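# Fetch yellow sponge to desk and clear aisle cartons

## Task

Pick up the small yellow sponge on the shelves at the aisle's far end and set it down directly on the desk surface, not resting on any carton. Remove every empty carton from the area between the shelving units, pushing or carrying each one fully outside it. That area also covers a strip of floor at the aisle's mouth whose depth equals the length of the robot's base. At the end the gripper must be empty, the robot must not be in contact with any movable object, and the sponge must be still. The robot must stay upright and not lean; tipping or ending tilted means failure.

## Robot and tools

Robot: a Hello Robot Stretch 4, a single manipulator. It has an omni-wheel base, a lift that rides up a mast, an arm that telescopes forward, a three-joint wrist (yaw, pitch, roll) and a two-finger gripper. It stands about 1.6 m tall. The base rim lies within 0.23 m of the base origin. Cameras: head_camera, head_left_camera, head_right_camera (all on the head) and wrist_camera.

Frames: the base frame sits on the floor below the base centre, x ahead, y to the left, z up. hand_pose is reported in it and marks a point between the open fingertips; the printed value may be a little off. The odometry frame is the base frame as it was when the scene began. Camera calibration (K, distortion, T_world_to_cam, pos_world) is expressed against the base frame and carries small errors, larger for the wrist camera when the arm is out.

execute_actions: argument actions is a list holding one action or nothing (empty list = just report state and pictures). Optional cameras: list of camera names, [] for none, null/omitted/["all"] for every camera. An action may contain base, joints, or both, plus optional pace and contact_limits; or it may be {"end_of_arm": "enable_torque"} by itself, which re-energises wrist or gripper motors that shut off.
- base: one key only, an offset from where the base last reported itself. translate_m: metres straight ahead, negative backs up, -2 to 2. strafe_m: metres sideways, left positive, -2 to 2. rotate_rad: radians turning in place, counter-clockwise positive, -3.2 to 3.2.
- joints: absolute targets, keyed by name. lift_m 0 to 1.2 m; arm_m 0 to 0.55 m extension; wrist_yaw_rad -1.134 to 4.276 (0 ahead, positive toward the left, 3.14 tucked back, over 3.4 the arm may block); wrist_pitch_rad -1.117 to 4.259 (0 level, 1.57 pointing down); wrist_roll_rad -1.117 to 4.259 (0 fingers level, positive clockwise seen from behind); gripper_m -0.038 to 0.141 m fingertip gap (negative means fingers squeeze each other). Tolerances for done: lift and arm ±0.004, yaw and roll ±0.02, pitch ±0.05, gripper ±0.004. Out-of-range joint targets are clipped and reported; any other bad value or unknown key rejects the whole call.
- pace: "slow", "default", "fast", "max"; base speed 0.1/0.3/0.4/0.6 m/s and turning 1/2/3/4 rad/s, reduced when the lift is above 0.2 m (down to 0.3 m/s and 1 rad/s at 1.2 m).
- contact_limits: only arm_m, 0 (gentlest) to 0.75 (firmest), default 0.5.
All motions of one action start together. Anything omitted may keep pushing toward its earlier target. A single action runs 15 s at most. To unfold the wrist at scene start, send lift_m 0.4 with wrist_yaw_rad 0.

wait: seconds 0 to 10; commands nothing, returns state and pictures.
zoom_image: camera plus region [x0, y0, x1, y1] in pixels of that camera's latest full image, at most 504x504, origin top-left.
finished_scene: scene = the current scene number. Irreversible; call only once the goal holds and will stay that way. Replying with no tool call ends everything.

Result lines: base_status and joint_status describe how each motion ended: done, off_target (stopped short, may still push), contact_stop_at_<key> (blocked; that part holds or goes slack), limit_stop_at_<name> (e.g. own_body, tilt), time_out, torque_fault (wrist/gripper motor went limp; send enable_torque). on_its_own covers what the call did not command; "held at" gives a held target, not the actual position. If a stop is reported, later calls in that same reply are skipped. lidar_m: 12 distances in metres in 30-degree sectors, first straight ahead then counter-clockwise (4th left, 7th behind, 10th right); "-" means nothing seen or closer than 0.25 m; it sees from about 0.15 m up, misses glass and thin legs. wrist_depth_mm: 7x7 grid of median depths, 100 to 2000 mm, read from the top left. base_odometry counts wheel rotation, so slip counts as motion; heading -3.142 to 3.142, left positive. If turned_by_wheels and turned_by_imu differ by over about 0.1 rad, something was hit or wheels slipped. base_tilt in degrees (forward, right positive) has a fixed bias up to about 1.5. motor_effort is percent of maximum with the peak in brackets; efforts outside the rest range suggest pushing or carrying. Gripper readings do not prove a grasp; a firm squeeze shows in gripper_m effort when commanded 0 or above. Wheel efforts are positive toward turning right.

Grasping: command a gap smaller than the object; a smaller value squeezes harder and pulls the object inward. If fingertips jam on a surface, raise the lift.

Avoid: dropping or flinging objects, slamming, hard shoves, and anything falling. Do not drive or turn with more than 1 kg held and arm_m over 0.2, especially at fast paces; sustained pushes with a high gripper or high contact limit can tip the robot. A lean over 6 degrees freezes lift, arm and wheels. Tilting the gripper up (pitch below -0.2) while rolled (roll below -0.4 or above 4) risks self-collision stops. A loose object may occasionally get nudged by something external. Less robot motion time is better; thinking time passes with the robot holding its last command.

Each tool is called after ">>>" as name([rows], argument=value, ...), one row to a line, values as JSON.

## Session

>>> execute_actions(actions=[])

Scene clock: 0.00 s.
base_odometry: x=+0.000 y=+0.000 heading=+0.000 (m, m, rad; odometry frame)
turned_by_wheels: +0.000 (rad since the last result)
turned_by_imu: +0.000 (rad since the last result)
base_tilt: forward=+0.6 right=-0.3 (deg)
lidar_m: 2.14 2.10 2.28 1.30 1.20 1.31 1.63 1.52 1.20 0.85 0.85 0.90
base_status: not commanded
joint_positions: lift_m=+0.291 arm_m=-0.001 wrist_yaw_rad=+3.150 wrist_pitch_rad=+0.002 wrist_roll_rad=-0.005 gripper_m=+0.057
joint_status: not commanded
motor_effort: lift_m=+19 arm_m=-1 wrist_yaw_rad=+1 wrist_pitch_rad=-5 wrist_roll_rad=+0 gripper_m=+0 wheel_0=+0 wheel_1=-1 wheel_2=+0 (%)
hand_pose: x=-0.1189 y=+0.0850 z=+0.4689 quat_wxyz=(-0.004, -0.001, -0.003, +1.000) (m; base frame)
wrist_depth_mm: - 121 144 1921 - - - / - 116 139 1921 - - - / - 126 165 1921 - - - / 141 141 1708 1983 - - - / 1499 1618 1708 - - - - / 1308 1537 196 1576 198 1618 1661 / 976 1008 1160 - 1160 1078 1118
pictures: head_camera, head_left_camera, head_right_camera, wrist_camera
Images, in order (width x height): head_camera 420x560, head_left_camera 420x672, head_right_camera 420x672, wrist_camera 616x392.

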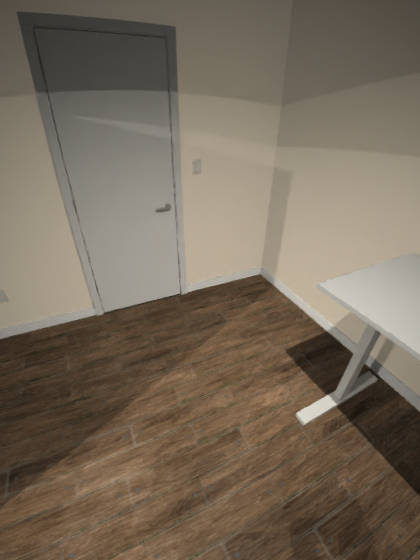

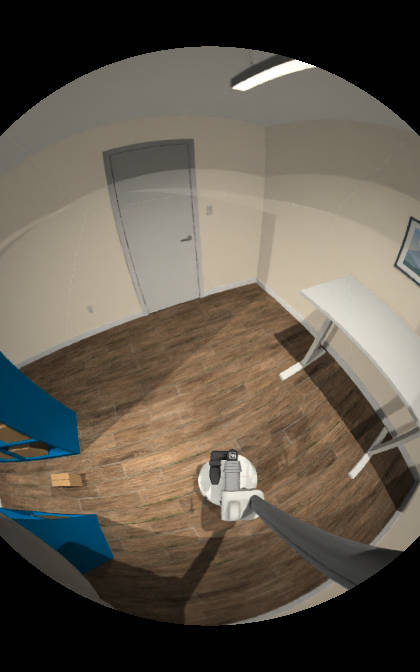

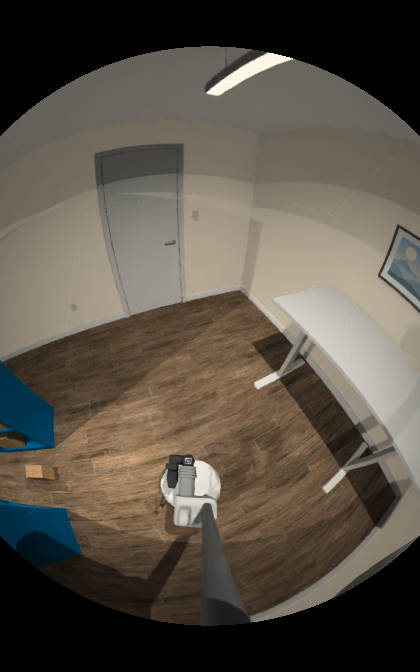

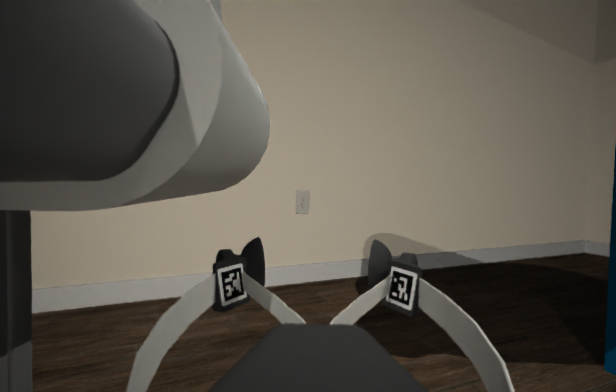

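Aisle is to the left. Turn.

>>> execute_actions([
  {"base":{"rotate_rad":1.57},"joints":{"lift_m":0.4,"wrist_yaw_rad":0}},
])

Scene clock: 2.57 s.
base_odometry: x=+0.000 y=+0.000 heading=+1.570 (m, m, rad; odometry frame)
turned_by_wheels: +1.570 (rad since the last result)
turned_by_imu: +1.578 (rad since the last result)
base_tilt: forward=+0.6 right=-0.3 (deg)
lidar_m: 1.29 1.22 1.31 1.64 1.55 1.67 0.88 0.85 0.92 2.18 2.12 2.31
base_status: done
joint_positions: lift_m=+0.400 arm_m=-0.001 wrist_yaw_rad=+0.001 wrist_pitch_rad=+0.002 wrist_roll_rad=-0.005 gripper_m=+0.057
joint_status: all done
motor_effort: lift_m=+21(20) arm_m=-1(1) wrist_yaw_rad=-1(7) wrist_pitch_rad=-5(5) wrist_roll_rad=+1(1) gripper_m=-1(2) wheel_0=-2(9) wheel_1=+0(6) wheel_2=+0(10) (%)
hand_pose: x=+0.4588 y=-0.0872 z=+0.5776 quat_wxyz=(+1.000, -0.003, +0.001, +0.000) (m; base frame)
wrist_depth_mm: 1255 - - 1182 1308 - 1983 / 1499 - 1983 1182 1308 - 1921 / 1618 - 1983 1205 1336 - 1921 / 1618 - 1983 1182 1336 - 1983 / 1661 - 1983 1229 1308 - 1983 / 1205 1863 196 1160 198 1921 1808 / 1138 1182 1205 - 1336 1255 1336
pictures: head_camera, head_left_camera, head_right_camera, wrist_camera
camera_calibration (this result's frames):
wrist_camera: T_world_to_cam=[[0.0110786, -0.998897, 0.045619, -0.118492], [-0.0625274, -0.0462246, -0.996972, 0.64398], [0.997982, 0.00819266, -0.0629706, -0.191353], [0, 0, 0, 1]] pos_world=[0.232546, -0.087026, 0.635386]
Images, in order (width x height): head_camera 420x560, head_left_camera 420x672, head_right_camera 420x672, wrist_camera 616x392.

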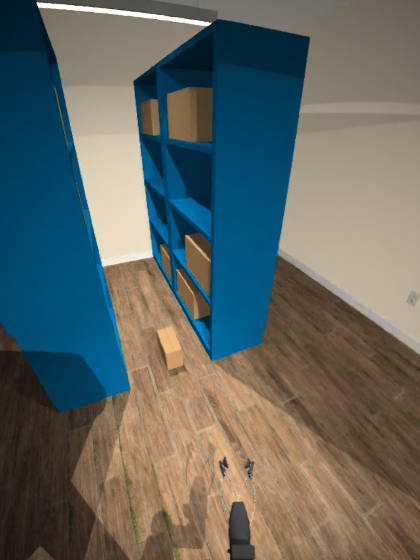

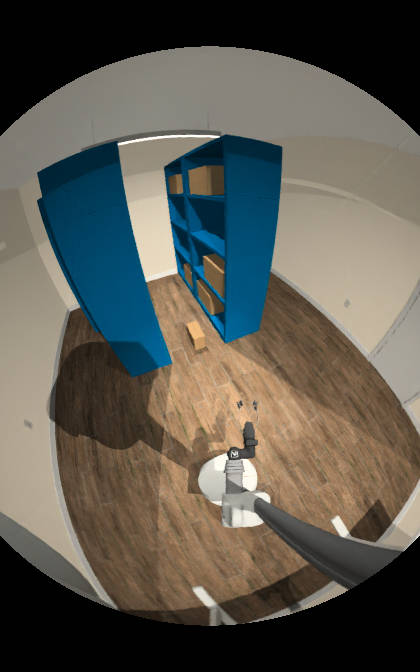

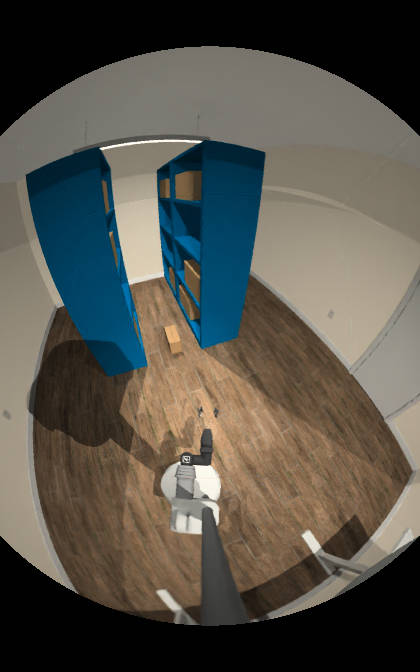

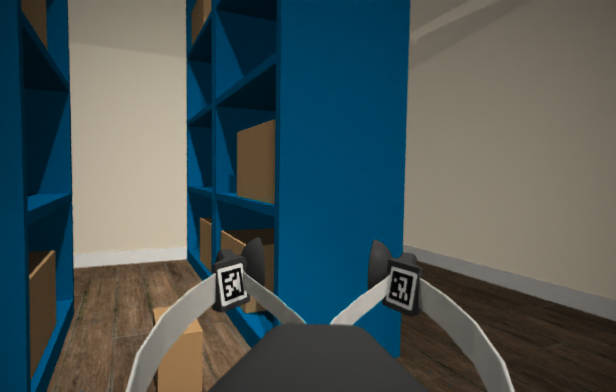

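>>> execute_actions([
  {"base":{"rotate_rad":0.3},"joints":{"wrist_pitch_rad":1.4,"gripper_m":0.14}},
])

Scene clock: 4.70 s.
base_odometry: x=+0.000 y=+0.000 heading=+1.870 (m, m, rad; odometry frame)
turned_by_wheels: +0.300 (rad since the last result)
turned_by_imu: +0.301 (rad since the last result)
base_tilt: forward=+0.7 right=-0.4 (deg)
lidar_m: 1.21 1.21 1.72 1.56 1.59 0.96 0.85 0.88 1.06 2.09 2.17 1.34
base_status: done
joint_positions: lift_m=+0.400 arm_m=-0.001 wrist_yaw_rad=+0.000 wrist_pitch_rad=+1.400 wrist_roll_rad=-0.005 gripper_m=+0.140
joint_status: all done
motor_effort: lift_m=+21(21) arm_m=+0(1) wrist_yaw_rad=+1(1) wrist_pitch_rad=+1(4) wrist_roll_rad=+0(1) gripper_m=-2(1) wheel_0=-2(6) wheel_1=-1(8) wheel_2=+0(7) (%)
hand_pose: x=+0.2193 y=-0.0874 z=+0.2937 quat_wxyz=(+0.765, -0.002, +0.644, +0.002) (m; base frame)
wrist_depth_mm: 564 564 559 559 554 559 554 / 559 554 554 549 554 544 544 / 544 549 539 544 544 535 525 / 535 535 530 530 530 525 525 / 530 530 521 521 517 521 517 / 530 307 303 167 504 206 512 / 310 301 301 - 500 504 504
pictures: head_camera, head_left_camera, head_right_camera, wrist_camera
camera_calibration (this result's frames):
wrist_camera: T_world_to_cam=[[0.0469107, -0.998896, -0.00243638, -0.0968154], [-0.992935, -0.0463644, -0.109225, 0.289252], [0.108991, 0.00754297, -0.994014, 0.498203], [0, 0, 0, 1]] pos_world=[0.237451, -0.0870555, 0.526579]
Images, in order (width x height): head_camera 420x560, head_left_camera 420x672, head_right_camera 420x672, wrist_camera 616x392.

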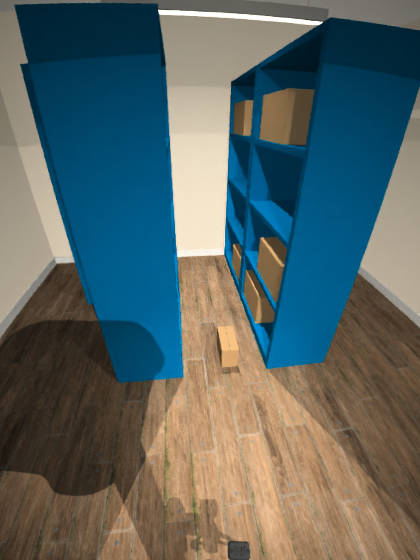

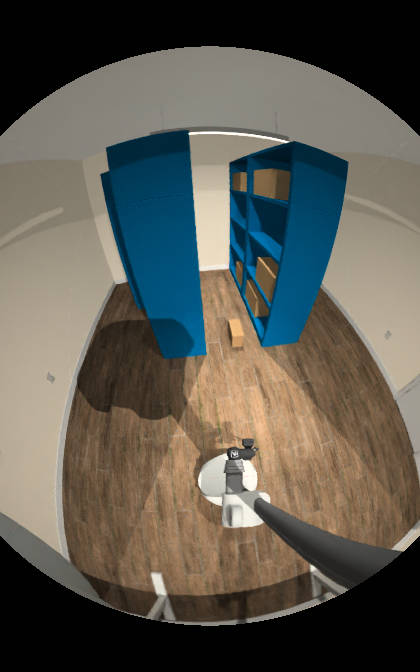

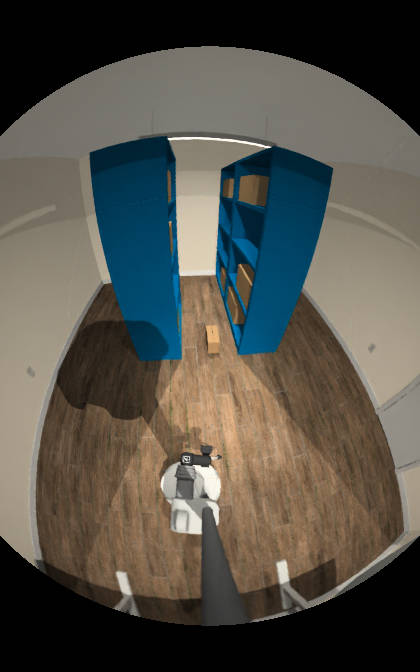

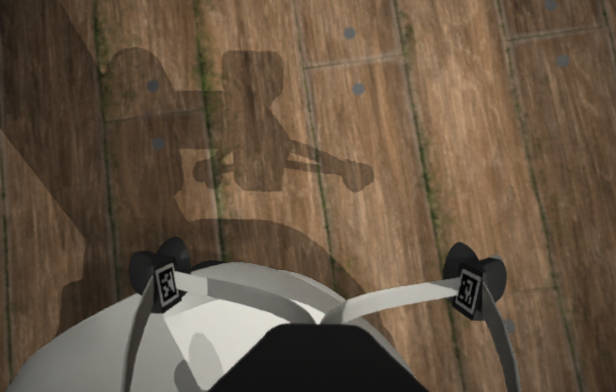

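>>> execute_actions([
  {"base":{"translate_m":0.65},"joints":{"arm_m":0.2,"wrist_pitch_rad":1.5}},
], cameras=["head_camera","wrist_camera"])

Scene clock: 8.53 s.
base_odometry: x=-0.191 y=+0.621 heading=+1.870 (m, m, rad; odometry frame)
turned_by_wheels: +0.000 (rad since the last result)
turned_by_imu: -0.003 (rad since the last result)
base_tilt: forward=+0.7 right=-0.3 (deg)
lidar_m: 0.68 0.58 0.74 1.66 1.71 1.72 1.51 1.51 2.23 2.03 0.99 0.74
base_status: done
joint_positions: lift_m=+0.400 arm_m=+0.199 wrist_yaw_rad=+0.000 wrist_pitch_rad=+1.500 wrist_roll_rad=-0.005 gripper_m=+0.140
joint_status: all done
motor_effort: lift_m=+21(21) arm_m=+5(7) wrist_yaw_rad=+1(0) wrist_pitch_rad=+1(3) wrist_roll_rad=+0(0) gripper_m=-1(1) wheel_0=+2(8) wheel_1=+0(7) wheel_2=+1(9) (%)
hand_pose: x=+0.3905 y=-0.0874 z=+0.2903 quat_wxyz=(+0.732, -0.002, +0.682, +0.002) (m; base frame)
wrist_depth_mm: 455 530 525 525 525 521 521 / 466 525 525 521 521 517 517 / 525 525 521 521 517 512 517 / 530 525 521 521 521 517 517 / 525 525 521 521 517 512 517 / 525 521 525 167 517 206 512 / 525 517 521 - 517 512 512
pictures: head_camera, wrist_camera
camera_calibration (this result's frames):
wrist_camera: T_world_to_cam=[[0.0462489, -0.998905, -0.00709269, -0.103255], [-0.998888, -0.0461809, -0.00947452, 0.43226], [0.0091366, 0.00752299, -0.99993, 0.516821], [0, 0, 0, 1]] pos_world=[0.431833, -0.0870679, 0.520147]
Images, in order (width x height): head_camera 420x560, wrist_camera 616x392.

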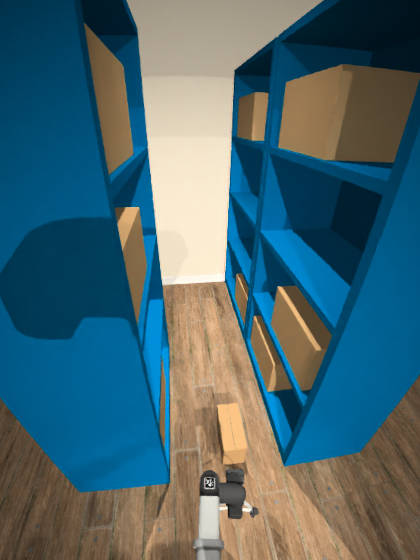

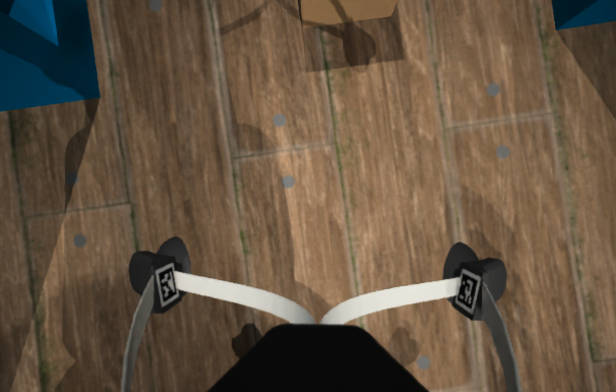

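>>> execute_actions([
  {"base":{"strafe_m":-0.05},"joints":{"arm_m":0.53}},
], cameras=["wrist_camera"])

Scene clock: 10.93 s.
base_odometry: x=-0.144 y=+0.636 heading=+1.870 (m, m, rad; odometry frame)
turned_by_wheels: +0.000 (rad since the last result)
turned_by_imu: +0.000 (rad since the last result)
base_tilt: forward=+0.7 right=-0.3 (deg)
lidar_m: 0.65 0.59 0.75 1.73 1.77 1.72 1.54 1.52 2.16 1.98 0.98 0.72
base_status: done
joint_positions: lift_m=+0.400 arm_m=+0.529 wrist_yaw_rad=+0.000 wrist_pitch_rad=+1.500 wrist_roll_rad=-0.005 gripper_m=+0.140
joint_status: all done
motor_effort: lift_m=+21(21) arm_m=+5(7) wrist_yaw_rad=+1(1) wrist_pitch_rad=+1(0) wrist_roll_rad=-1(0) gripper_m=+0(0) wheel_0=+1(10) wheel_1=+0(10) wheel_2=+0(3) (%)
hand_pose: x=+0.7205 y=-0.0874 z=+0.2903 quat_wxyz=(+0.732, -0.002, +0.682, +0.002) (m; base frame)
wrist_depth_mm: 530 525 521 342 521 508 439 / 525 525 342 342 517 517 439 / 525 525 343 338 517 512 439 / 521 530 521 338 521 512 436 / 525 521 338 336 512 512 439 / 504 521 517 168 517 206 508 / 525 521 517 - 517 512 517
pictures: wrist_camera
camera_calibration (this result's frames):
wrist_camera: T_world_to_cam=[[0.0463602, -0.9989, -0.00708722, -0.118597], [-0.998882, -0.0462913, -0.00959253, 0.761935], [0.0092539, 0.00752401, -0.999929, 0.513723], [0, 0, 0, 1]] pos_world=[0.761828, -0.0870611, 0.520155]
Images, in order (width x height): wrist_camera 616x392.

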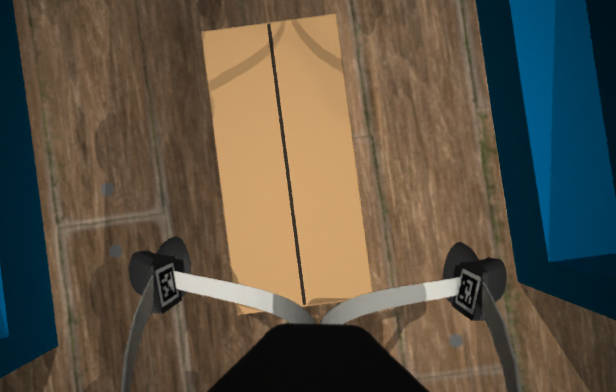

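>>> execute_actions([
  {"base":{"translate_m":0.06},"joints":{"lift_m":0.22}},
], cameras=["wrist_camera"])

>>> execute_actions([
  {"joints":{"gripper_m":0.06}},
], cameras=[])

>>> execute_actions([
  {"joints":{"lift_m":0.4,"arm_m":0.15}},
], cameras=["head_camera","wrist_camera","head_left_camera"])

Scene clock: 13.40 s.
base_odometry: x=-0.161 y=+0.693 heading=+1.870 (m, m, rad; odometry frame)
turned_by_wheels: +0.000 (rad since the last result)
turned_by_imu: +0.000 (rad since the last result)
base_tilt: forward=+0.6 right=-0.3 (deg)
lidar_m: 0.60 0.54 0.65 1.74 1.75 1.73 2.06 1.57 2.17 1.99 0.88 0.65
base_status: done
joint_positions: lift_m=+0.228 arm_m=+0.529 wrist_yaw_rad=-0.002 wrist_pitch_rad=+1.501 wrist_roll_rad=-0.005 gripper_m=+0.140
joint_status: lift_m contact_stop (moved -0.172 of -0.180)
on_its_own: lift_m is slack since a contact_stop (your +0.220 is given up)
motor_effort: lift_m=+12(14) arm_m=+4(5) wrist_yaw_rad=+7(8) wrist_pitch_rad=-1(9) wrist_roll_rad=+0(1) gripper_m=+0(1) wheel_0=+3(5) wheel_1=+1(4) wheel_2=+0(10) (%)
hand_pose: x=+0.7201 y=-0.0875 z=+0.1184 quat_wxyz=(+0.731, -0.001, +0.682, +0.001) (m; base frame)
wrist_depth_mm: 359 357 175 174 174 353 353 / 357 357 175 173 174 355 353 / 359 353 173 173 172 351 349 / 355 355 173 172 171 349 349 / 353 353 172 172 171 217 351 / 353 351 171 171 170 177 347 / 355 351 171 - 169 349 345
pictures: wrist_camera
camera_calibration (this result's frames):
wrist_camera: T_world_to_cam=[[0.0440624, -0.999003, -0.00713448, -0.118189], [-0.998994, -0.0440001, -0.00866595, 0.760019], [0.0083434, 0.00750915, -0.999937, 0.342534], [0, 0, 0, 1]] pos_world=[0.761605, -0.087202, 0.348255]
Images, in order (width x height): wrist_camera 616x392.

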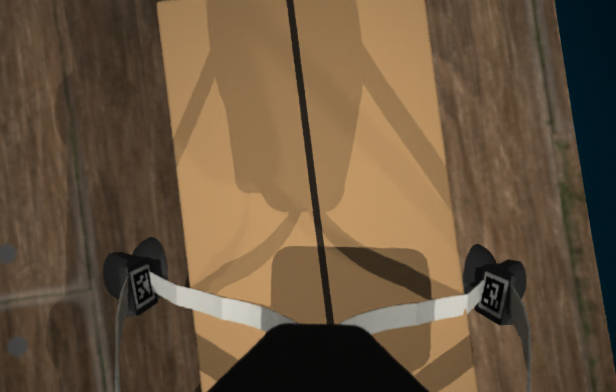

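not run: a stop came earlier in this reply.

not run: a stop came earlier in this reply.

Fingers straddle the box.

>>> execute_actions([
  {"joints":{"lift_m":0.232,"gripper_m":0.06}},
], cameras=[])

>>> execute_actions([
  {"joints":{"lift_m":0.4,"arm_m":0.15}},
], cameras=["head_camera","wrist_camera","head_left_camera"])

Scene clock: 15.40 s.
base_odometry: x=-0.161 y=+0.693 heading=+1.870 (m, m, rad; odometry frame)
turned_by_wheels: +0.000 (rad since the last result)
turned_by_imu: +0.000 (rad since the last result)
base_tilt: forward=+0.7 right=-0.4 (deg)
lidar_m: 0.59 0.56 0.68 1.73 1.75 1.75 2.09 1.57 2.19 1.99 0.89 0.67
base_status: not commanded
joint_positions: lift_m=+0.232 arm_m=+0.529 wrist_yaw_rad=+0.000 wrist_pitch_rad=+1.500 wrist_roll_rad=-0.005 gripper_m=+0.060
joint_status: all done
motor_effort: lift_m=+16(19) arm_m=+4(4) wrist_yaw_rad=+1(5) wrist_pitch_rad=+0(5) wrist_roll_rad=+0(1) gripper_m=-21(20) wheel_0=+1(3) wheel_1=+0(1) wheel_2=-1(1) (%)
hand_pose: x=+0.7205 y=-0.0874 z=+0.1227 quat_wxyz=(+0.732, -0.002, +0.682, +0.002) (m; base frame)
wrist_depth_mm: 355 353 169 166 164 351 351 / 357 355 168 166 163 349 347 / 355 353 167 165 162 349 347 / 353 353 167 164 162 349 347 / 355 351 166 163 161 347 345 / 353 179 165 163 160 174 343 / 351 351 165 - 159 345 345
pictures: none
No camera images: the call's "cameras" was empty. Leave "cameras" out to get every camera's image.

Scene clock: 17.63 s.
base_odometry: x=-0.161 y=+0.693 heading=+1.870 (m, m, rad; odometry frame)
turned_by_wheels: +0.000 (rad since the last result)
turned_by_imu: +0.000 (rad since the last result)
base_tilt: forward=+0.6 right=-0.3 (deg)
lidar_m: 0.44 0.53 0.65 1.74 1.76 1.77 2.07 1.57 2.16 1.97 0.90 0.25
base_status: not commanded
joint_positions: lift_m=+0.400 arm_m=+0.151 wrist_yaw_rad=+0.000 wrist_pitch_rad=+1.501 wrist_roll_rad=-0.005 gripper_m=+0.060
joint_status: all done
motor_effort: lift_m=+22(23) arm_m=-4(6) wrist_yaw_rad=+1(0) wrist_pitch_rad=+0(0) wrist_roll_rad=+1(0) gripper_m=-20(21) wheel_0=+1(1) wheel_1=+0(0) wheel_2=-1(1) (%)
hand_pose: x=+0.3419 y=-0.0874 z=+0.2902 quat_wxyz=(+0.731, -0.002, +0.682, +0.002) (m; base frame)
wrist_depth_mm: 512 525 169 167 164 521 508 / 508 525 168 165 163 512 517 / 525 525 168 165 163 521 517 / 525 525 167 164 162 521 517 / 525 525 167 164 161 517 512 / 521 180 165 163 160 174 512 / 521 525 166 - 158 517 512
pictures: head_camera, head_left_camera, wrist_camera
camera_calibration (this result's frames):
wrist_camera: T_world_to_cam=[[0.0462841, -0.998903, -0.00709808, -0.101021], [-0.99889, -0.0462191, -0.00906487, 0.383575], [0.00872686, 0.00750976, -0.999934, 0.517309], [0, 0, 0, 1]] pos_world=[0.38331, -0.0870663, 0.520035]
Images, in order (width x height): head_camera 420x560, head_left_camera 420x672, wrist_camera 616x392.

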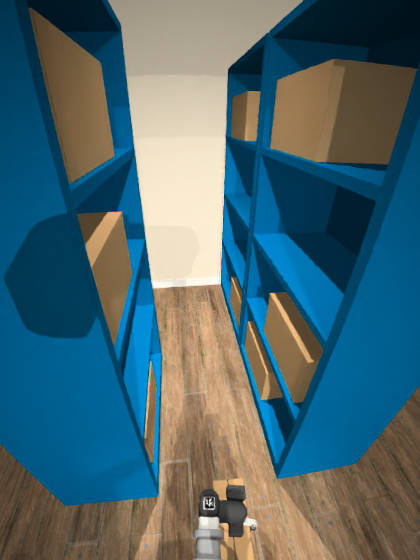

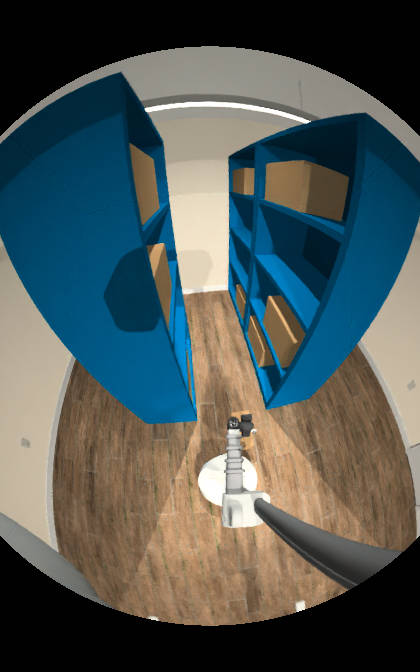

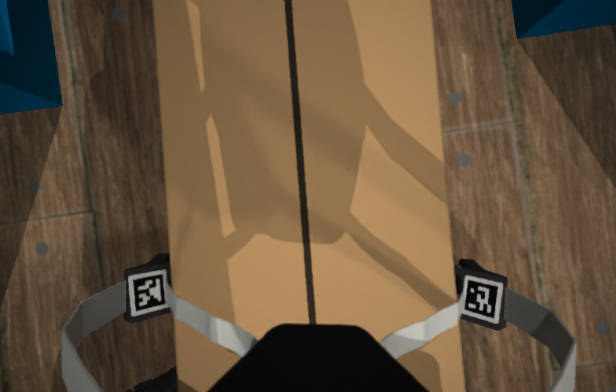

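>>> execute_actions([
  {"base":{"rotate_rad":1.7},"joints":{"arm_m":0.2}},
], cameras=[])

>>> execute_actions([
  {"joints":{"lift_m":0.25,"arm_m":0.45}},
], cameras=[])

>>> execute_actions([
  {"joints":{"gripper_m":0.14}},
], cameras=[])

>>> execute_actions([
  {"joints":{"lift_m":0.5}},
], cameras=[])

>>> execute_actions([
  {"base":{"rotate_rad":-1.57},"joints":{"arm_m":0.0,"wrist_pitch_rad":0,"gripper_m":0.08}},
])

Scene clock: 20.23 s.
base_odometry: x=-0.161 y=+0.693 heading=-2.714 (m, m, rad; odometry frame)
turned_by_wheels: +1.700 (rad since the last result)
turned_by_imu: +1.708 (rad since the last result)
base_tilt: forward=+0.6 right=-0.4 (deg)
lidar_m: 0.25 1.78 1.65 1.55 1.60 2.09 1.99 0.77 0.69 0.74 0.53 0.27
base_status: done
joint_positions: lift_m=+0.400 arm_m=+0.199 wrist_yaw_rad=+0.000 wrist_pitch_rad=+1.500 wrist_roll_rad=-0.005 gripper_m=+0.060
joint_status: all done
motor_effort: lift_m=+21(22) arm_m=+4(6) wrist_yaw_rad=+1(2) wrist_pitch_rad=+1(1) wrist_roll_rad=-1(0) gripper_m=-22(22) wheel_0=-3(9) wheel_1=+0(7) wheel_2=-2(8) (%)
hand_pose: x=+0.3906 y=-0.0874 z=+0.2902 quat_wxyz=(+0.732, -0.002, +0.682, +0.002) (m; base frame)
wrist_depth_mm: 530 525 169 166 163 517 517 / 530 525 168 166 163 517 521 / 521 525 168 165 162 517 517 / 521 521 167 165 162 512 517 / 525 521 166 163 162 517 512 / 521 179 164 163 160 174 512 / 521 521 166 - 159 512 508
pictures: none
No camera images: the call's "cameras" was empty. Leave "cameras" out to get every camera's image.

Scene clock: 22.10 s.
base_odometry: x=-0.161 y=+0.693 heading=-2.714 (m, m, rad; odometry frame)
turned_by_wheels: +0.000 (rad since the last result)
turned_by_imu: +0.000 (rad since the last result)
base_tilt: forward=+0.6 right=-0.3 (deg)
lidar_m: 0.52 1.80 1.64 1.56 1.63 2.08 1.99 0.77 0.69 0.72 0.54 0.74
base_status: not commanded
joint_positions: lift_m=+0.250 arm_m=+0.449 wrist_yaw_rad=+0.000 wrist_pitch_rad=+1.500 wrist_roll_rad=-0.005 gripper_m=+0.060
joint_status: all done
motor_effort: lift_m=+16(21) arm_m=+5(4) wrist_yaw_rad=+0(1) wrist_pitch_rad=+1(1) wrist_roll_rad=+0(1) gripper_m=-19(24) wheel_0=-3(3) wheel_1=+0(1) wheel_2=-2(2) (%)
hand_pose: x=+0.6405 y=-0.0874 z=+0.1406 quat_wxyz=(+0.732, -0.002, +0.682, +0.002) (m; base frame)
wrist_depth_mm: 379 375 169 166 163 370 370 / 377 373 168 166 163 366 368 / 373 370 167 165 163 366 366 / 373 373 167 165 162 366 364 / 370 373 167 164 161 364 364 / 373 178 165 163 160 174 362 / 370 368 165 - 159 364 364
pictures: none
No camera images: the call's "cameras" was empty. Leave "cameras" out to get every camera's image.

Scene clock: 23.90 s.
base_odometry: x=-0.161 y=+0.693 heading=-2.714 (m, m, rad; odometry frame)
turned_by_wheels: +0.000 (rad since the last result)
turned_by_imu: +0.000 (rad since the last result)
base_tilt: forward=+0.6 right=-0.3 (deg)
lidar_m: 0.52 1.80 1.65 1.54 1.60 2.08 2.00 0.77 0.68 0.71 0.56 0.55
base_status: not commanded
joint_positions: lift_m=+0.250 arm_m=+0.449 wrist_yaw_rad=-0.001 wrist_pitch_rad=+1.500 wrist_roll_rad=-0.005 gripper_m=+0.140
joint_status: all done
motor_effort: lift_m=+16(16) arm_m=+4(4) wrist_yaw_rad=+3(4) wrist_pitch_rad=+0(8) wrist_roll_rad=+1(0) gripper_m=-3(18) wheel_0=-3(3) wheel_1=+1(1) wheel_2=-2(2) (%)
hand_pose: x=+0.6404 y=-0.0874 z=+0.1407 quat_wxyz=(+0.732, -0.002, +0.682, +0.002) (m; base frame)
wrist_depth_mm: 379 375 190 187 184 373 373 / 377 377 190 186 183 370 373 / 377 377 190 186 183 368 368 / 373 370 189 186 183 368 366 / 373 373 189 186 182 366 368 / 373 370 189 183 180 198 366 / 370 370 189 - 180 366 364
pictures: none
No camera images: the call's "cameras" was empty. Leave "cameras" out to get every camera's image.

Scene clock: 26.00 s.
base_odometry: x=-0.161 y=+0.693 heading=-2.714 (m, m, rad; odometry frame)
turned_by_wheels: +0.000 (rad since the last result)
turned_by_imu: +0.000 (rad since the last result)
base_tilt: forward=+0.6 right=-0.3 (deg)
lidar_m: 0.53 1.79 1.66 1.58 1.63 2.06 1.99 0.77 0.69 0.70 0.54 0.54
base_status: not commanded
joint_positions: lift_m=+0.500 arm_m=+0.449 wrist_yaw_rad=-0.001 wrist_pitch_rad=+1.500 wrist_roll_rad=-0.005 gripper_m=+0.140
joint_status: all done
motor_effort: lift_m=+21(24) arm_m=+4(4) wrist_yaw_rad=+2(3) wrist_pitch_rad=+1(0) wrist_roll_rad=+1(2) gripper_m=+0(3) wheel_0=-3(3) wheel_1=+1(1) wheel_2=-2(2) (%)
hand_pose: x=+0.6405 y=-0.0874 z=+0.3902 quat_wxyz=(+0.732, -0.002, +0.682, +0.002) (m; base frame)
wrist_depth_mm: 634 627 621 615 615 621 627 / 634 634 621 621 621 615 621 / 621 627 621 436 615 621 621 / 634 627 627 439 615 609 615 / 634 621 615 442 615 615 609 / 621 621 621 167 439 207 609 / 621 627 615 - 615 615 609
pictures: none
No camera images: the call's "cameras" was empty. Leave "cameras" out to get every camera's image.

Scene clock: 28.40 s.
torque_fault: wrist_yaw_rad switched itself off since the last result.
base_odometry: x=-0.156 y=+0.646 heading=+2.339 (m, m, rad; odometry frame)
turned_by_wheels: -1.230 (rad since the last result)
turned_by_imu: -1.224 (rad since the last result)
base_tilt: forward=+0.7 right=-0.3 (deg)
lidar_m: 0.57 0.69 0.52 1.73 1.71 1.54 1.52 2.24 2.00 1.05 0.73 1.05
base_status: rotate_rad contact_stop (by the wheels' count: -1.230 of -1.570)
joint_positions: lift_m=+0.500 arm_m=+0.001 wrist_yaw_rad=+0.657 wrist_pitch_rad=+0.002 wrist_roll_rad=-0.006 gripper_m=+0.080
joint_status: all done
on_its_own: the wheels are slack since a contact_stop; wrist_yaw_rad is off since a torque_fault, until you send "end_of_arm": "enable_torque" (your +0.000 is given up)
motor_effort: lift_m=+21(21) arm_m=-4(6) wrist_yaw_rad=+1(99) wrist_pitch_rad=-5(71) wrist_roll_rad=+0(1) gripper_m=+0(8) wheel_0=+0(35) wheel_1=+0(28) wheel_2=+0(25) (%)
hand_pose: x=+0.4534 y=+0.1071 z=+0.6774 quat_wxyz=(+0.946, -0.003, +0.000, +0.323) (m; base frame)
wrist_depth_mm: 1397 1499 1756 569 427 342 293 / 1366 1537 1756 580 430 345 293 / 1366 1499 1756 580 433 343 293 / 1397 1537 1708 591 439 343 293 / 1430 1576 1708 591 418 345 294 / 1397 1618 1708 539 397 329 296 / 1430 1430 1618 - 410 338 297
pictures: head_camera, head_left_camera, head_right_camera, wrist_camera
camera_calibration (this result's frames):
wrist_camera: T_world_to_cam=[[0.618716, -0.78426, 0.0461247, -0.227724], [-0.0215701, -0.0756479, -0.996901, 0.736653], [0.785319, 0.615804, -0.0637212, -0.149432], [0, 0, 0, 1]] pos_world=[0.274137, -0.0308476, 0.735352]
Images, in order (width x height): head_camera 420x560, head_left_camera 420x672, head_right_camera 420x672, wrist_camera 616x392.

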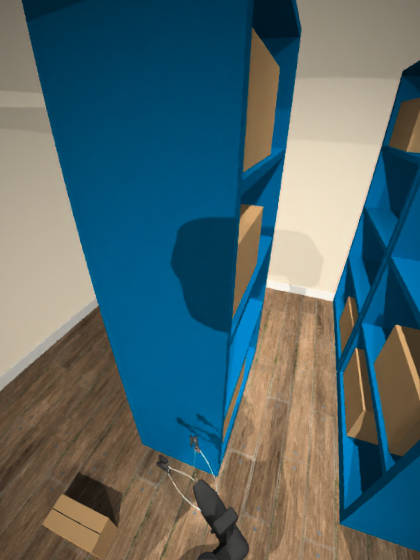

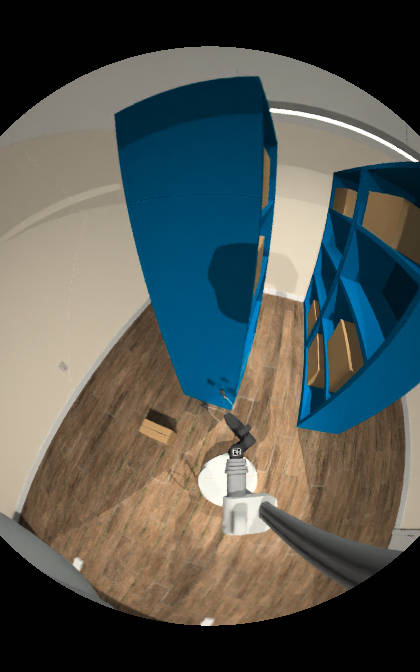

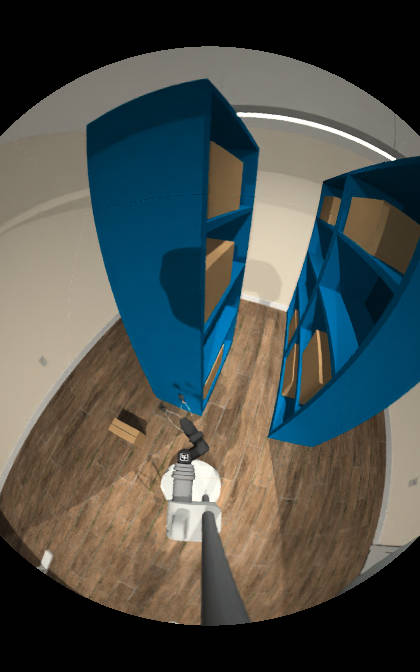

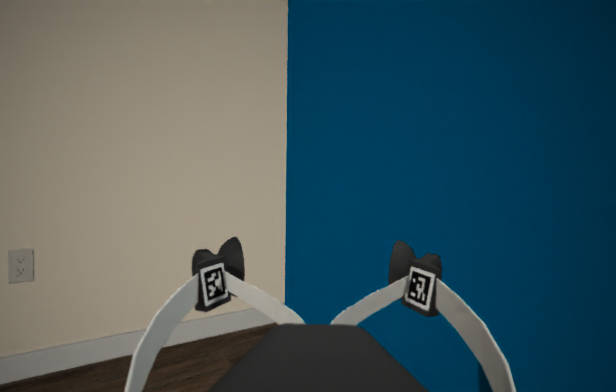

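Oops. Recover.

>>> execute_actions([
  {"end_of_arm":"enable_torque"},
], cameras=[])

>>> execute_actions([
  {"joints":{"wrist_yaw_rad":0,"wrist_pitch_rad":1.5}},
], cameras=[])

>>> execute_actions([
  {"base":{"rotate_rad":-0.34}},
])

Scene clock: 28.93 s.
base_odometry: x=-0.156 y=+0.646 heading=+2.339 (m, m, rad; odometry frame)
turned_by_wheels: +0.000 (rad since the last result)
turned_by_imu: +0.000 (rad since the last result)
base_tilt: forward=+0.7 right=-0.3 (deg)
lidar_m: 0.57 0.71 0.50 1.75 1.73 1.51 1.51 2.25 2.03 1.03 0.73 1.03
base_status: not commanded
joint_positions: lift_m=+0.500 arm_m=+0.001 wrist_yaw_rad=+0.657 wrist_pitch_rad=+0.002 wrist_roll_rad=-0.006 gripper_m=+0.080
joint_status: not commanded
end_of_arm: enable_torque: each motor that was off is on again
on_its_own: wrist_yaw_rad is held at +0.657, not at your +0.000, since a torque_fault; the wheels are slack since a contact_stop
motor_effort: lift_m=+21(21) arm_m=-4(5) wrist_yaw_rad=+1(1) wrist_pitch_rad=-5(6) wrist_roll_rad=+1(2) gripper_m=+0(1) wheel_0=+0(0) wheel_1=+0(0) wheel_2=+0(0) (%)
hand_pose: x=+0.4534 y=+0.1071 z=+0.6774 quat_wxyz=(+0.946, -0.003, +0.000, +0.323) (m; base frame)
wrist_depth_mm: 1366 1576 1661 574 430 343 293 / 1366 1537 1756 574 436 343 291 / 1430 1537 1708 580 433 345 293 / 1366 1618 1756 585 433 345 294 / 1397 1576 1661 585 418 343 296 / 1397 1576 1808 539 392 327 296 / 1430 1464 1537 - 407 338 296
pictures: none
No camera images: the call's "cameras" was empty. Leave "cameras" out to get every camera's image.

Scene clock: 30.37 s.
base_odometry: x=-0.156 y=+0.646 heading=+2.339 (m, m, rad; odometry frame)
turned_by_wheels: +0.000 (rad since the last result)
turned_by_imu: +0.000 (rad since the last result)
base_tilt: forward=+0.7 right=-0.3 (deg)
lidar_m: 0.60 0.70 0.51 1.74 1.73 1.51 1.56 2.26 2.01 1.03 0.72 1.05
base_status: not commanded
joint_positions: lift_m=+0.500 arm_m=+0.001 wrist_yaw_rad=+0.000 wrist_pitch_rad=+1.500 wrist_roll_rad=-0.006 gripper_m=+0.080
joint_status: all done
on_its_own: the wheels are slack since a contact_stop
motor_effort: lift_m=+21(21) arm_m=-4(4) wrist_yaw_rad=+0(10) wrist_pitch_rad=+2(6) wrist_roll_rad=+1(2) gripper_m=-2(4) wheel_0=+0(0) wheel_1=+0(0) wheel_2=+0(0) (%)
hand_pose: x=+0.1921 y=-0.0874 z=+0.3903 quat_wxyz=(+0.732, -0.002, +0.682, +0.002) (m; base frame)
wrist_depth_mm: 634 634 634 627 627 615 615 / 634 634 627 621 621 627 621 / 627 627 627 627 621 615 621 / 634 627 621 621 621 621 621 / 627 621 404 407 609 621 615 / 627 410 402 404 402 615 609 / 621 404 404 - 615 615 615
pictures: none
No camera images: the call's "cameras" was empty. Leave "cameras" out to get every camera's image.

Scene clock: 31.47 s.
base_odometry: x=-0.156 y=+0.646 heading=+2.000 (m, m, rad; odometry frame)
turned_by_wheels: -0.340 (rad since the last result)
turned_by_imu: -0.341 (rad since the last result)
base_tilt: forward=+0.7 right=-0.3 (deg)
lidar_m: 0.59 0.56 0.53 0.53 1.81 1.58 1.60 1.57 2.07 2.01 0.84 0.74
base_status: done
joint_positions: lift_m=+0.500 arm_m=+0.001 wrist_yaw_rad=+0.000 wrist_pitch_rad=+1.500 wrist_roll_rad=-0.006 gripper_m=+0.080
joint_status: not commanded
motor_effort: lift_m=+21(21) arm_m=-4(4) wrist_yaw_rad=+0(0) wrist_pitch_rad=+2(2) wrist_roll_rad=+0(2) gripper_m=-1(1) wheel_0=+4(7) wheel_1=+1(6) wheel_2=+1(7) (%)
hand_pose: x=+0.1921 y=-0.0874 z=+0.3903 quat_wxyz=(+0.732, -0.002, +0.682, +0.002) (m; base frame)
wrist_depth_mm: 627 627 627 627 627 621 621 / 634 627 627 621 621 627 615 / 634 627 627 627 615 621 621 / 627 621 621 615 621 621 621 / 627 627 407 407 621 621 609 / 627 404 404 404 404 615 621 / 621 407 404 - 615 609 615
pictures: head_camera, head_left_camera, head_right_camera, wrist_camera
camera_calibration (this result's frames):
wrist_camera: T_world_to_cam=[[0.047041, -0.998868, -0.00704843, -0.0935285], [-0.99885, -0.046972, -0.00965791, 0.234982], [0.0093159, 0.00749464, -0.999929, 0.618584], [0, 0, 0, 1]] pos_world=[0.233348, -0.0870211, 0.62015]
Images, in order (width x height): head_camera 420x560, head_left_camera 420x672, head_right_camera 420x672, wrist_camera 616x392.

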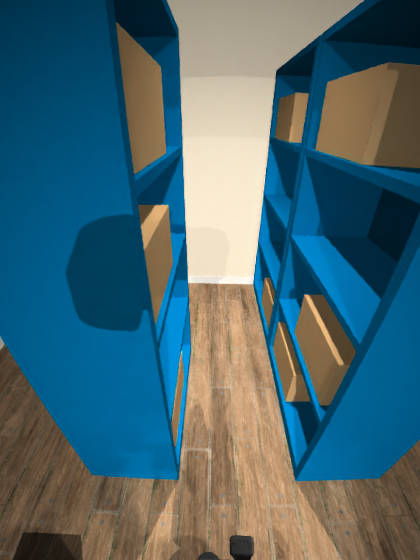

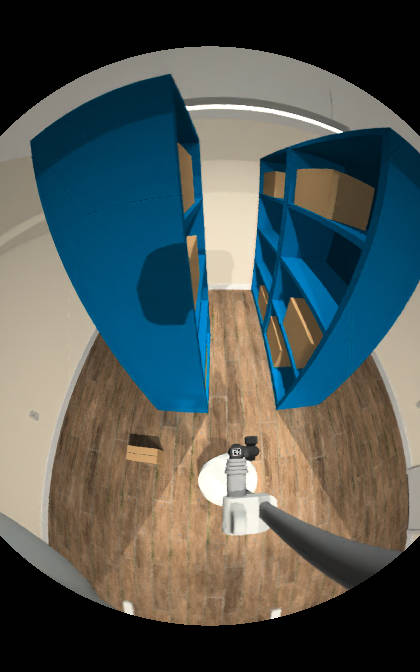

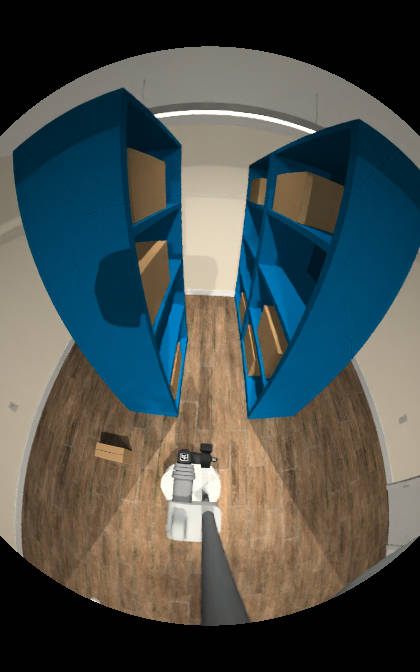

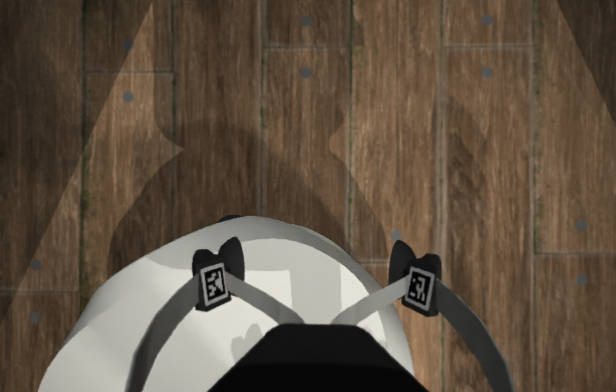

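>>> execute_actions([
  {"base":{"strafe_m":-0.1}},
], cameras=[])

>>> execute_actions([
  {"base":{"translate_m":0.55}},
])

Scene clock: 33.33 s.
base_odometry: x=-0.065 y=+0.687 heading=+2.000 (m, m, rad; odometry frame)
turned_by_wheels: +0.000 (rad since the last result)
turned_by_imu: +0.000 (rad since the last result)
base_tilt: forward=+0.7 right=-0.3 (deg)
lidar_m: 1.03 0.65 0.64 0.60 1.90 1.55 1.56 1.56 1.97 1.90 0.79 0.66
base_status: done
joint_positions: lift_m=+0.500 arm_m=+0.001 wrist_yaw_rad=+0.000 wrist_pitch_rad=+1.500 wrist_roll_rad=-0.006 gripper_m=+0.080
joint_status: not commanded
motor_effort: lift_m=+21(21) arm_m=-4(4) wrist_yaw_rad=+0(1) wrist_pitch_rad=+1(1) wrist_roll_rad=+0(1) gripper_m=-3(2) wheel_0=+1(10) wheel_1=-1(8) wheel_2=+1(2) (%)
hand_pose: x=+0.1921 y=-0.0874 z=+0.3903 quat_wxyz=(+0.732, -0.002, +0.682, +0.002) (m; base frame)
wrist_depth_mm: 640 640 627 621 621 627 621 / 640 634 627 627 621 615 615 / 627 627 621 627 621 609 621 / 627 627 621 621 621 627 615 / 634 627 407 404 615 615 609 / 627 404 404 407 404 615 615 / 621 407 407 - 615 615 615
pictures: none
No camera images: the call's "cameras" was empty. Leave "cameras" out to get every camera's image.

Scene clock: 36.67 s.
base_odometry: x=-0.294 y=+1.188 heading=+2.000 (m, m, rad; odometry frame)
turned_by_wheels: +0.000 (rad since the last result)
turned_by_imu: -0.002 (rad since the last result)
base_tilt: forward=+0.7 right=-0.4 (deg)
lidar_m: 1.31 0.35 0.26 0.25 0.71 2.27 2.84 2.71 2.00 0.33 0.33 0.51
base_status: done
joint_positions: lift_m=+0.500 arm_m=+0.001 wrist_yaw_rad=+0.000 wrist_pitch_rad=+1.500 wrist_roll_rad=-0.006 gripper_m=+0.080
joint_status: not commanded
motor_effort: lift_m=+21(21) arm_m=-4(4) wrist_yaw_rad=+0(0) wrist_pitch_rad=+1(0) wrist_roll_rad=+2(2) gripper_m=-2(2) wheel_0=+2(7) wheel_1=+0(5) wheel_2=+1(11) (%)
hand_pose: x=+0.1920 y=-0.0874 z=+0.3903 quat_wxyz=(+0.732, -0.002, +0.682, +0.002) (m; base frame)
wrist_depth_mm: 544 627 640 634 634 603 492 / 544 627 621 627 627 603 535 / 539 627 634 627 621 597 539 / 535 627 627 627 627 597 539 / 554 621 410 407 615 597 544 / 549 407 404 404 404 539 539 / 452 407 402 - 621 615 418
pictures: head_camera, head_left_camera, head_right_camera, wrist_camera
camera_calibration (this result's frames):
wrist_camera: T_world_to_cam=[[0.0470403, -0.998868, -0.00705371, -0.0935247], [-0.998851, -0.046972, -0.00954491, 0.234905], [0.00920278, 0.0074946, -0.99993, 0.618604], [0, 0, 0, 1]] pos_world=[0.233341, -0.0870211, 0.620143]
Images, in order (width x height): head_camera 420x560, head_left_camera 420x672, head_right_camera 420x672, wrist_camera 616x392.

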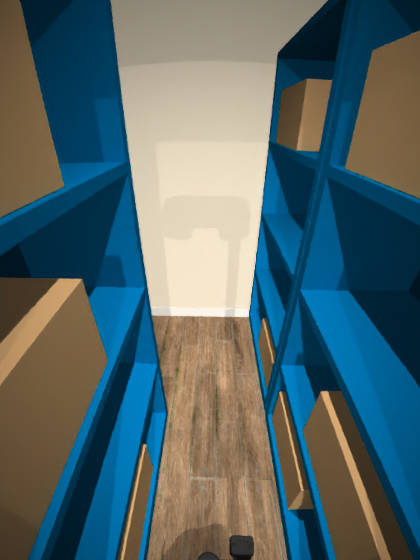

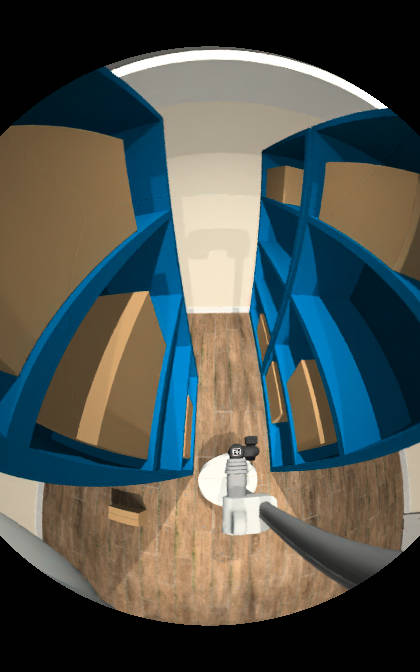

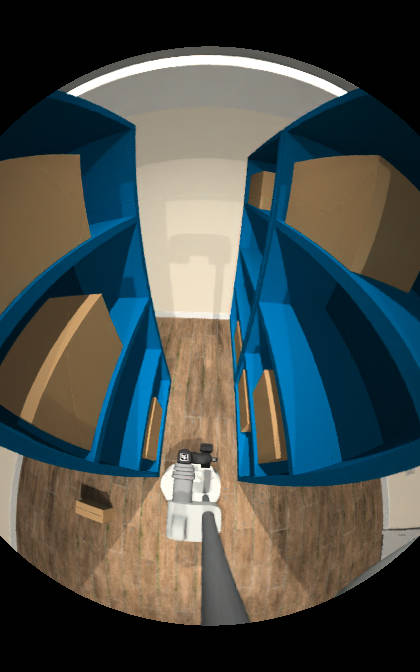

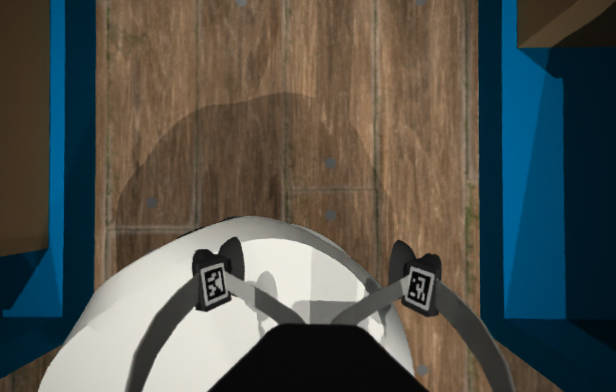

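>>> execute_actions([
  {"base":{"strafe_m":-0.035}},
], cameras=[])

>>> execute_actions([
  {"base":{"translate_m":0.45}},
], cameras=["head_camera","head_left_camera","head_right_camera"])

Scene clock: 37.87 s.
base_odometry: x=-0.262 y=+1.202 heading=+2.000 (m, m, rad; odometry frame)
turned_by_wheels: +0.000 (rad since the last result)
turned_by_imu: +0.000 (rad since the last result)
base_tilt: forward=+0.6 right=-0.3 (deg)
lidar_m: 1.18 0.43 0.29 0.28 0.75 2.25 2.87 2.64 1.98 0.28 0.31 0.42
base_status: done
joint_positions: lift_m=+0.500 arm_m=+0.001 wrist_yaw_rad=+0.000 wrist_pitch_rad=+1.500 wrist_roll_rad=-0.006 gripper_m=+0.080
joint_status: not commanded
motor_effort: lift_m=+21(21) arm_m=-5(4) wrist_yaw_rad=+0(0) wrist_pitch_rad=+1(1) wrist_roll_rad=+1(1) gripper_m=-3(1) wheel_0=+1(10) wheel_1=+1(8) wheel_2=+0(0) (%)
hand_pose: x=+0.1920 y=-0.0874 z=+0.3903 quat_wxyz=(+0.732, -0.002, +0.682, +0.002) (m; base frame)
wrist_depth_mm: 564 634 621 634 634 554 484 / 564 640 627 621 627 544 549 / 564 627 615 627 621 539 535 / 559 627 627 621 609 539 539 / 564 634 407 407 621 539 535 / 564 407 404 404 407 539 535 / 521 404 404 - 609 609 397
pictures: none
No camera images: the call's "cameras" was empty. Leave "cameras" out to get every camera's image.

Scene clock: 40.83 s.
base_odometry: x=-0.450 y=+1.611 heading=+2.000 (m, m, rad; odometry frame)
turned_by_wheels: +0.000 (rad since the last result)
turned_by_imu: -0.002 (rad since the last result)
base_tilt: forward=+0.6 right=-0.3 (deg)
lidar_m: 1.17 0.44 0.28 0.25 0.30 0.40 3.36 0.45 0.31 0.29 0.32 0.42
base_status: done
joint_positions: lift_m=+0.500 arm_m=+0.001 wrist_yaw_rad=+0.000 wrist_pitch_rad=+1.500 wrist_roll_rad=-0.006 gripper_m=+0.080
joint_status: not commanded
motor_effort: lift_m=+21(21) arm_m=-4(4) wrist_yaw_rad=+1(0) wrist_pitch_rad=+1(1) wrist_roll_rad=+1(1) gripper_m=-1(0) wheel_0=+1(6) wheel_1=-1(4) wheel_2=+2(10) (%)
hand_pose: x=+0.1920 y=-0.0874 z=+0.3903 quat_wxyz=(+0.732, -0.002, +0.682, +0.002) (m; base frame)
wrist_depth_mm: 597 640 627 627 627 544 379 / 569 621 634 634 615 539 377 / 564 627 627 621 621 539 377 / 569 627 627 627 621 535 377 / 569 621 407 404 621 544 377 / 564 410 404 404 404 488 382 / 525 407 404 - 615 521 379
pictures: head_camera, head_left_camera, head_right_camera
Images, in order (width x height): head_camera 420x560, head_left_camera 420x672, head_right_camera 420x672.

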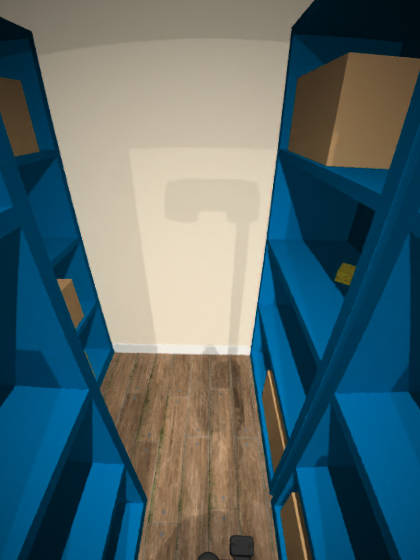

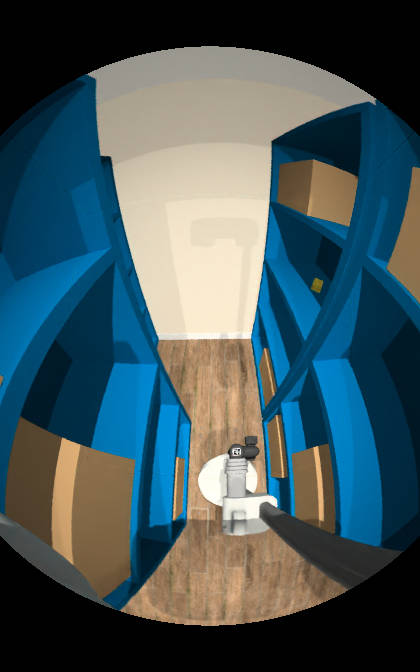

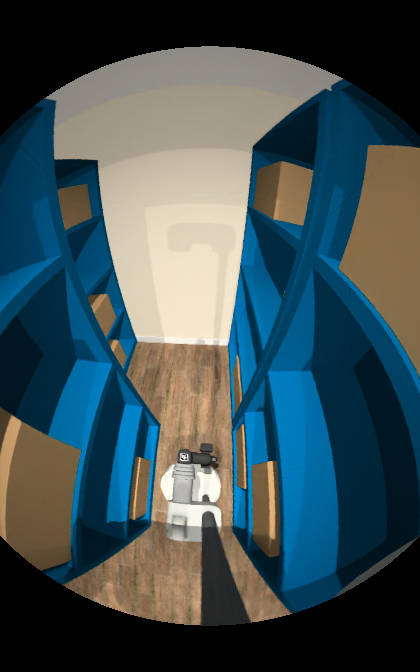

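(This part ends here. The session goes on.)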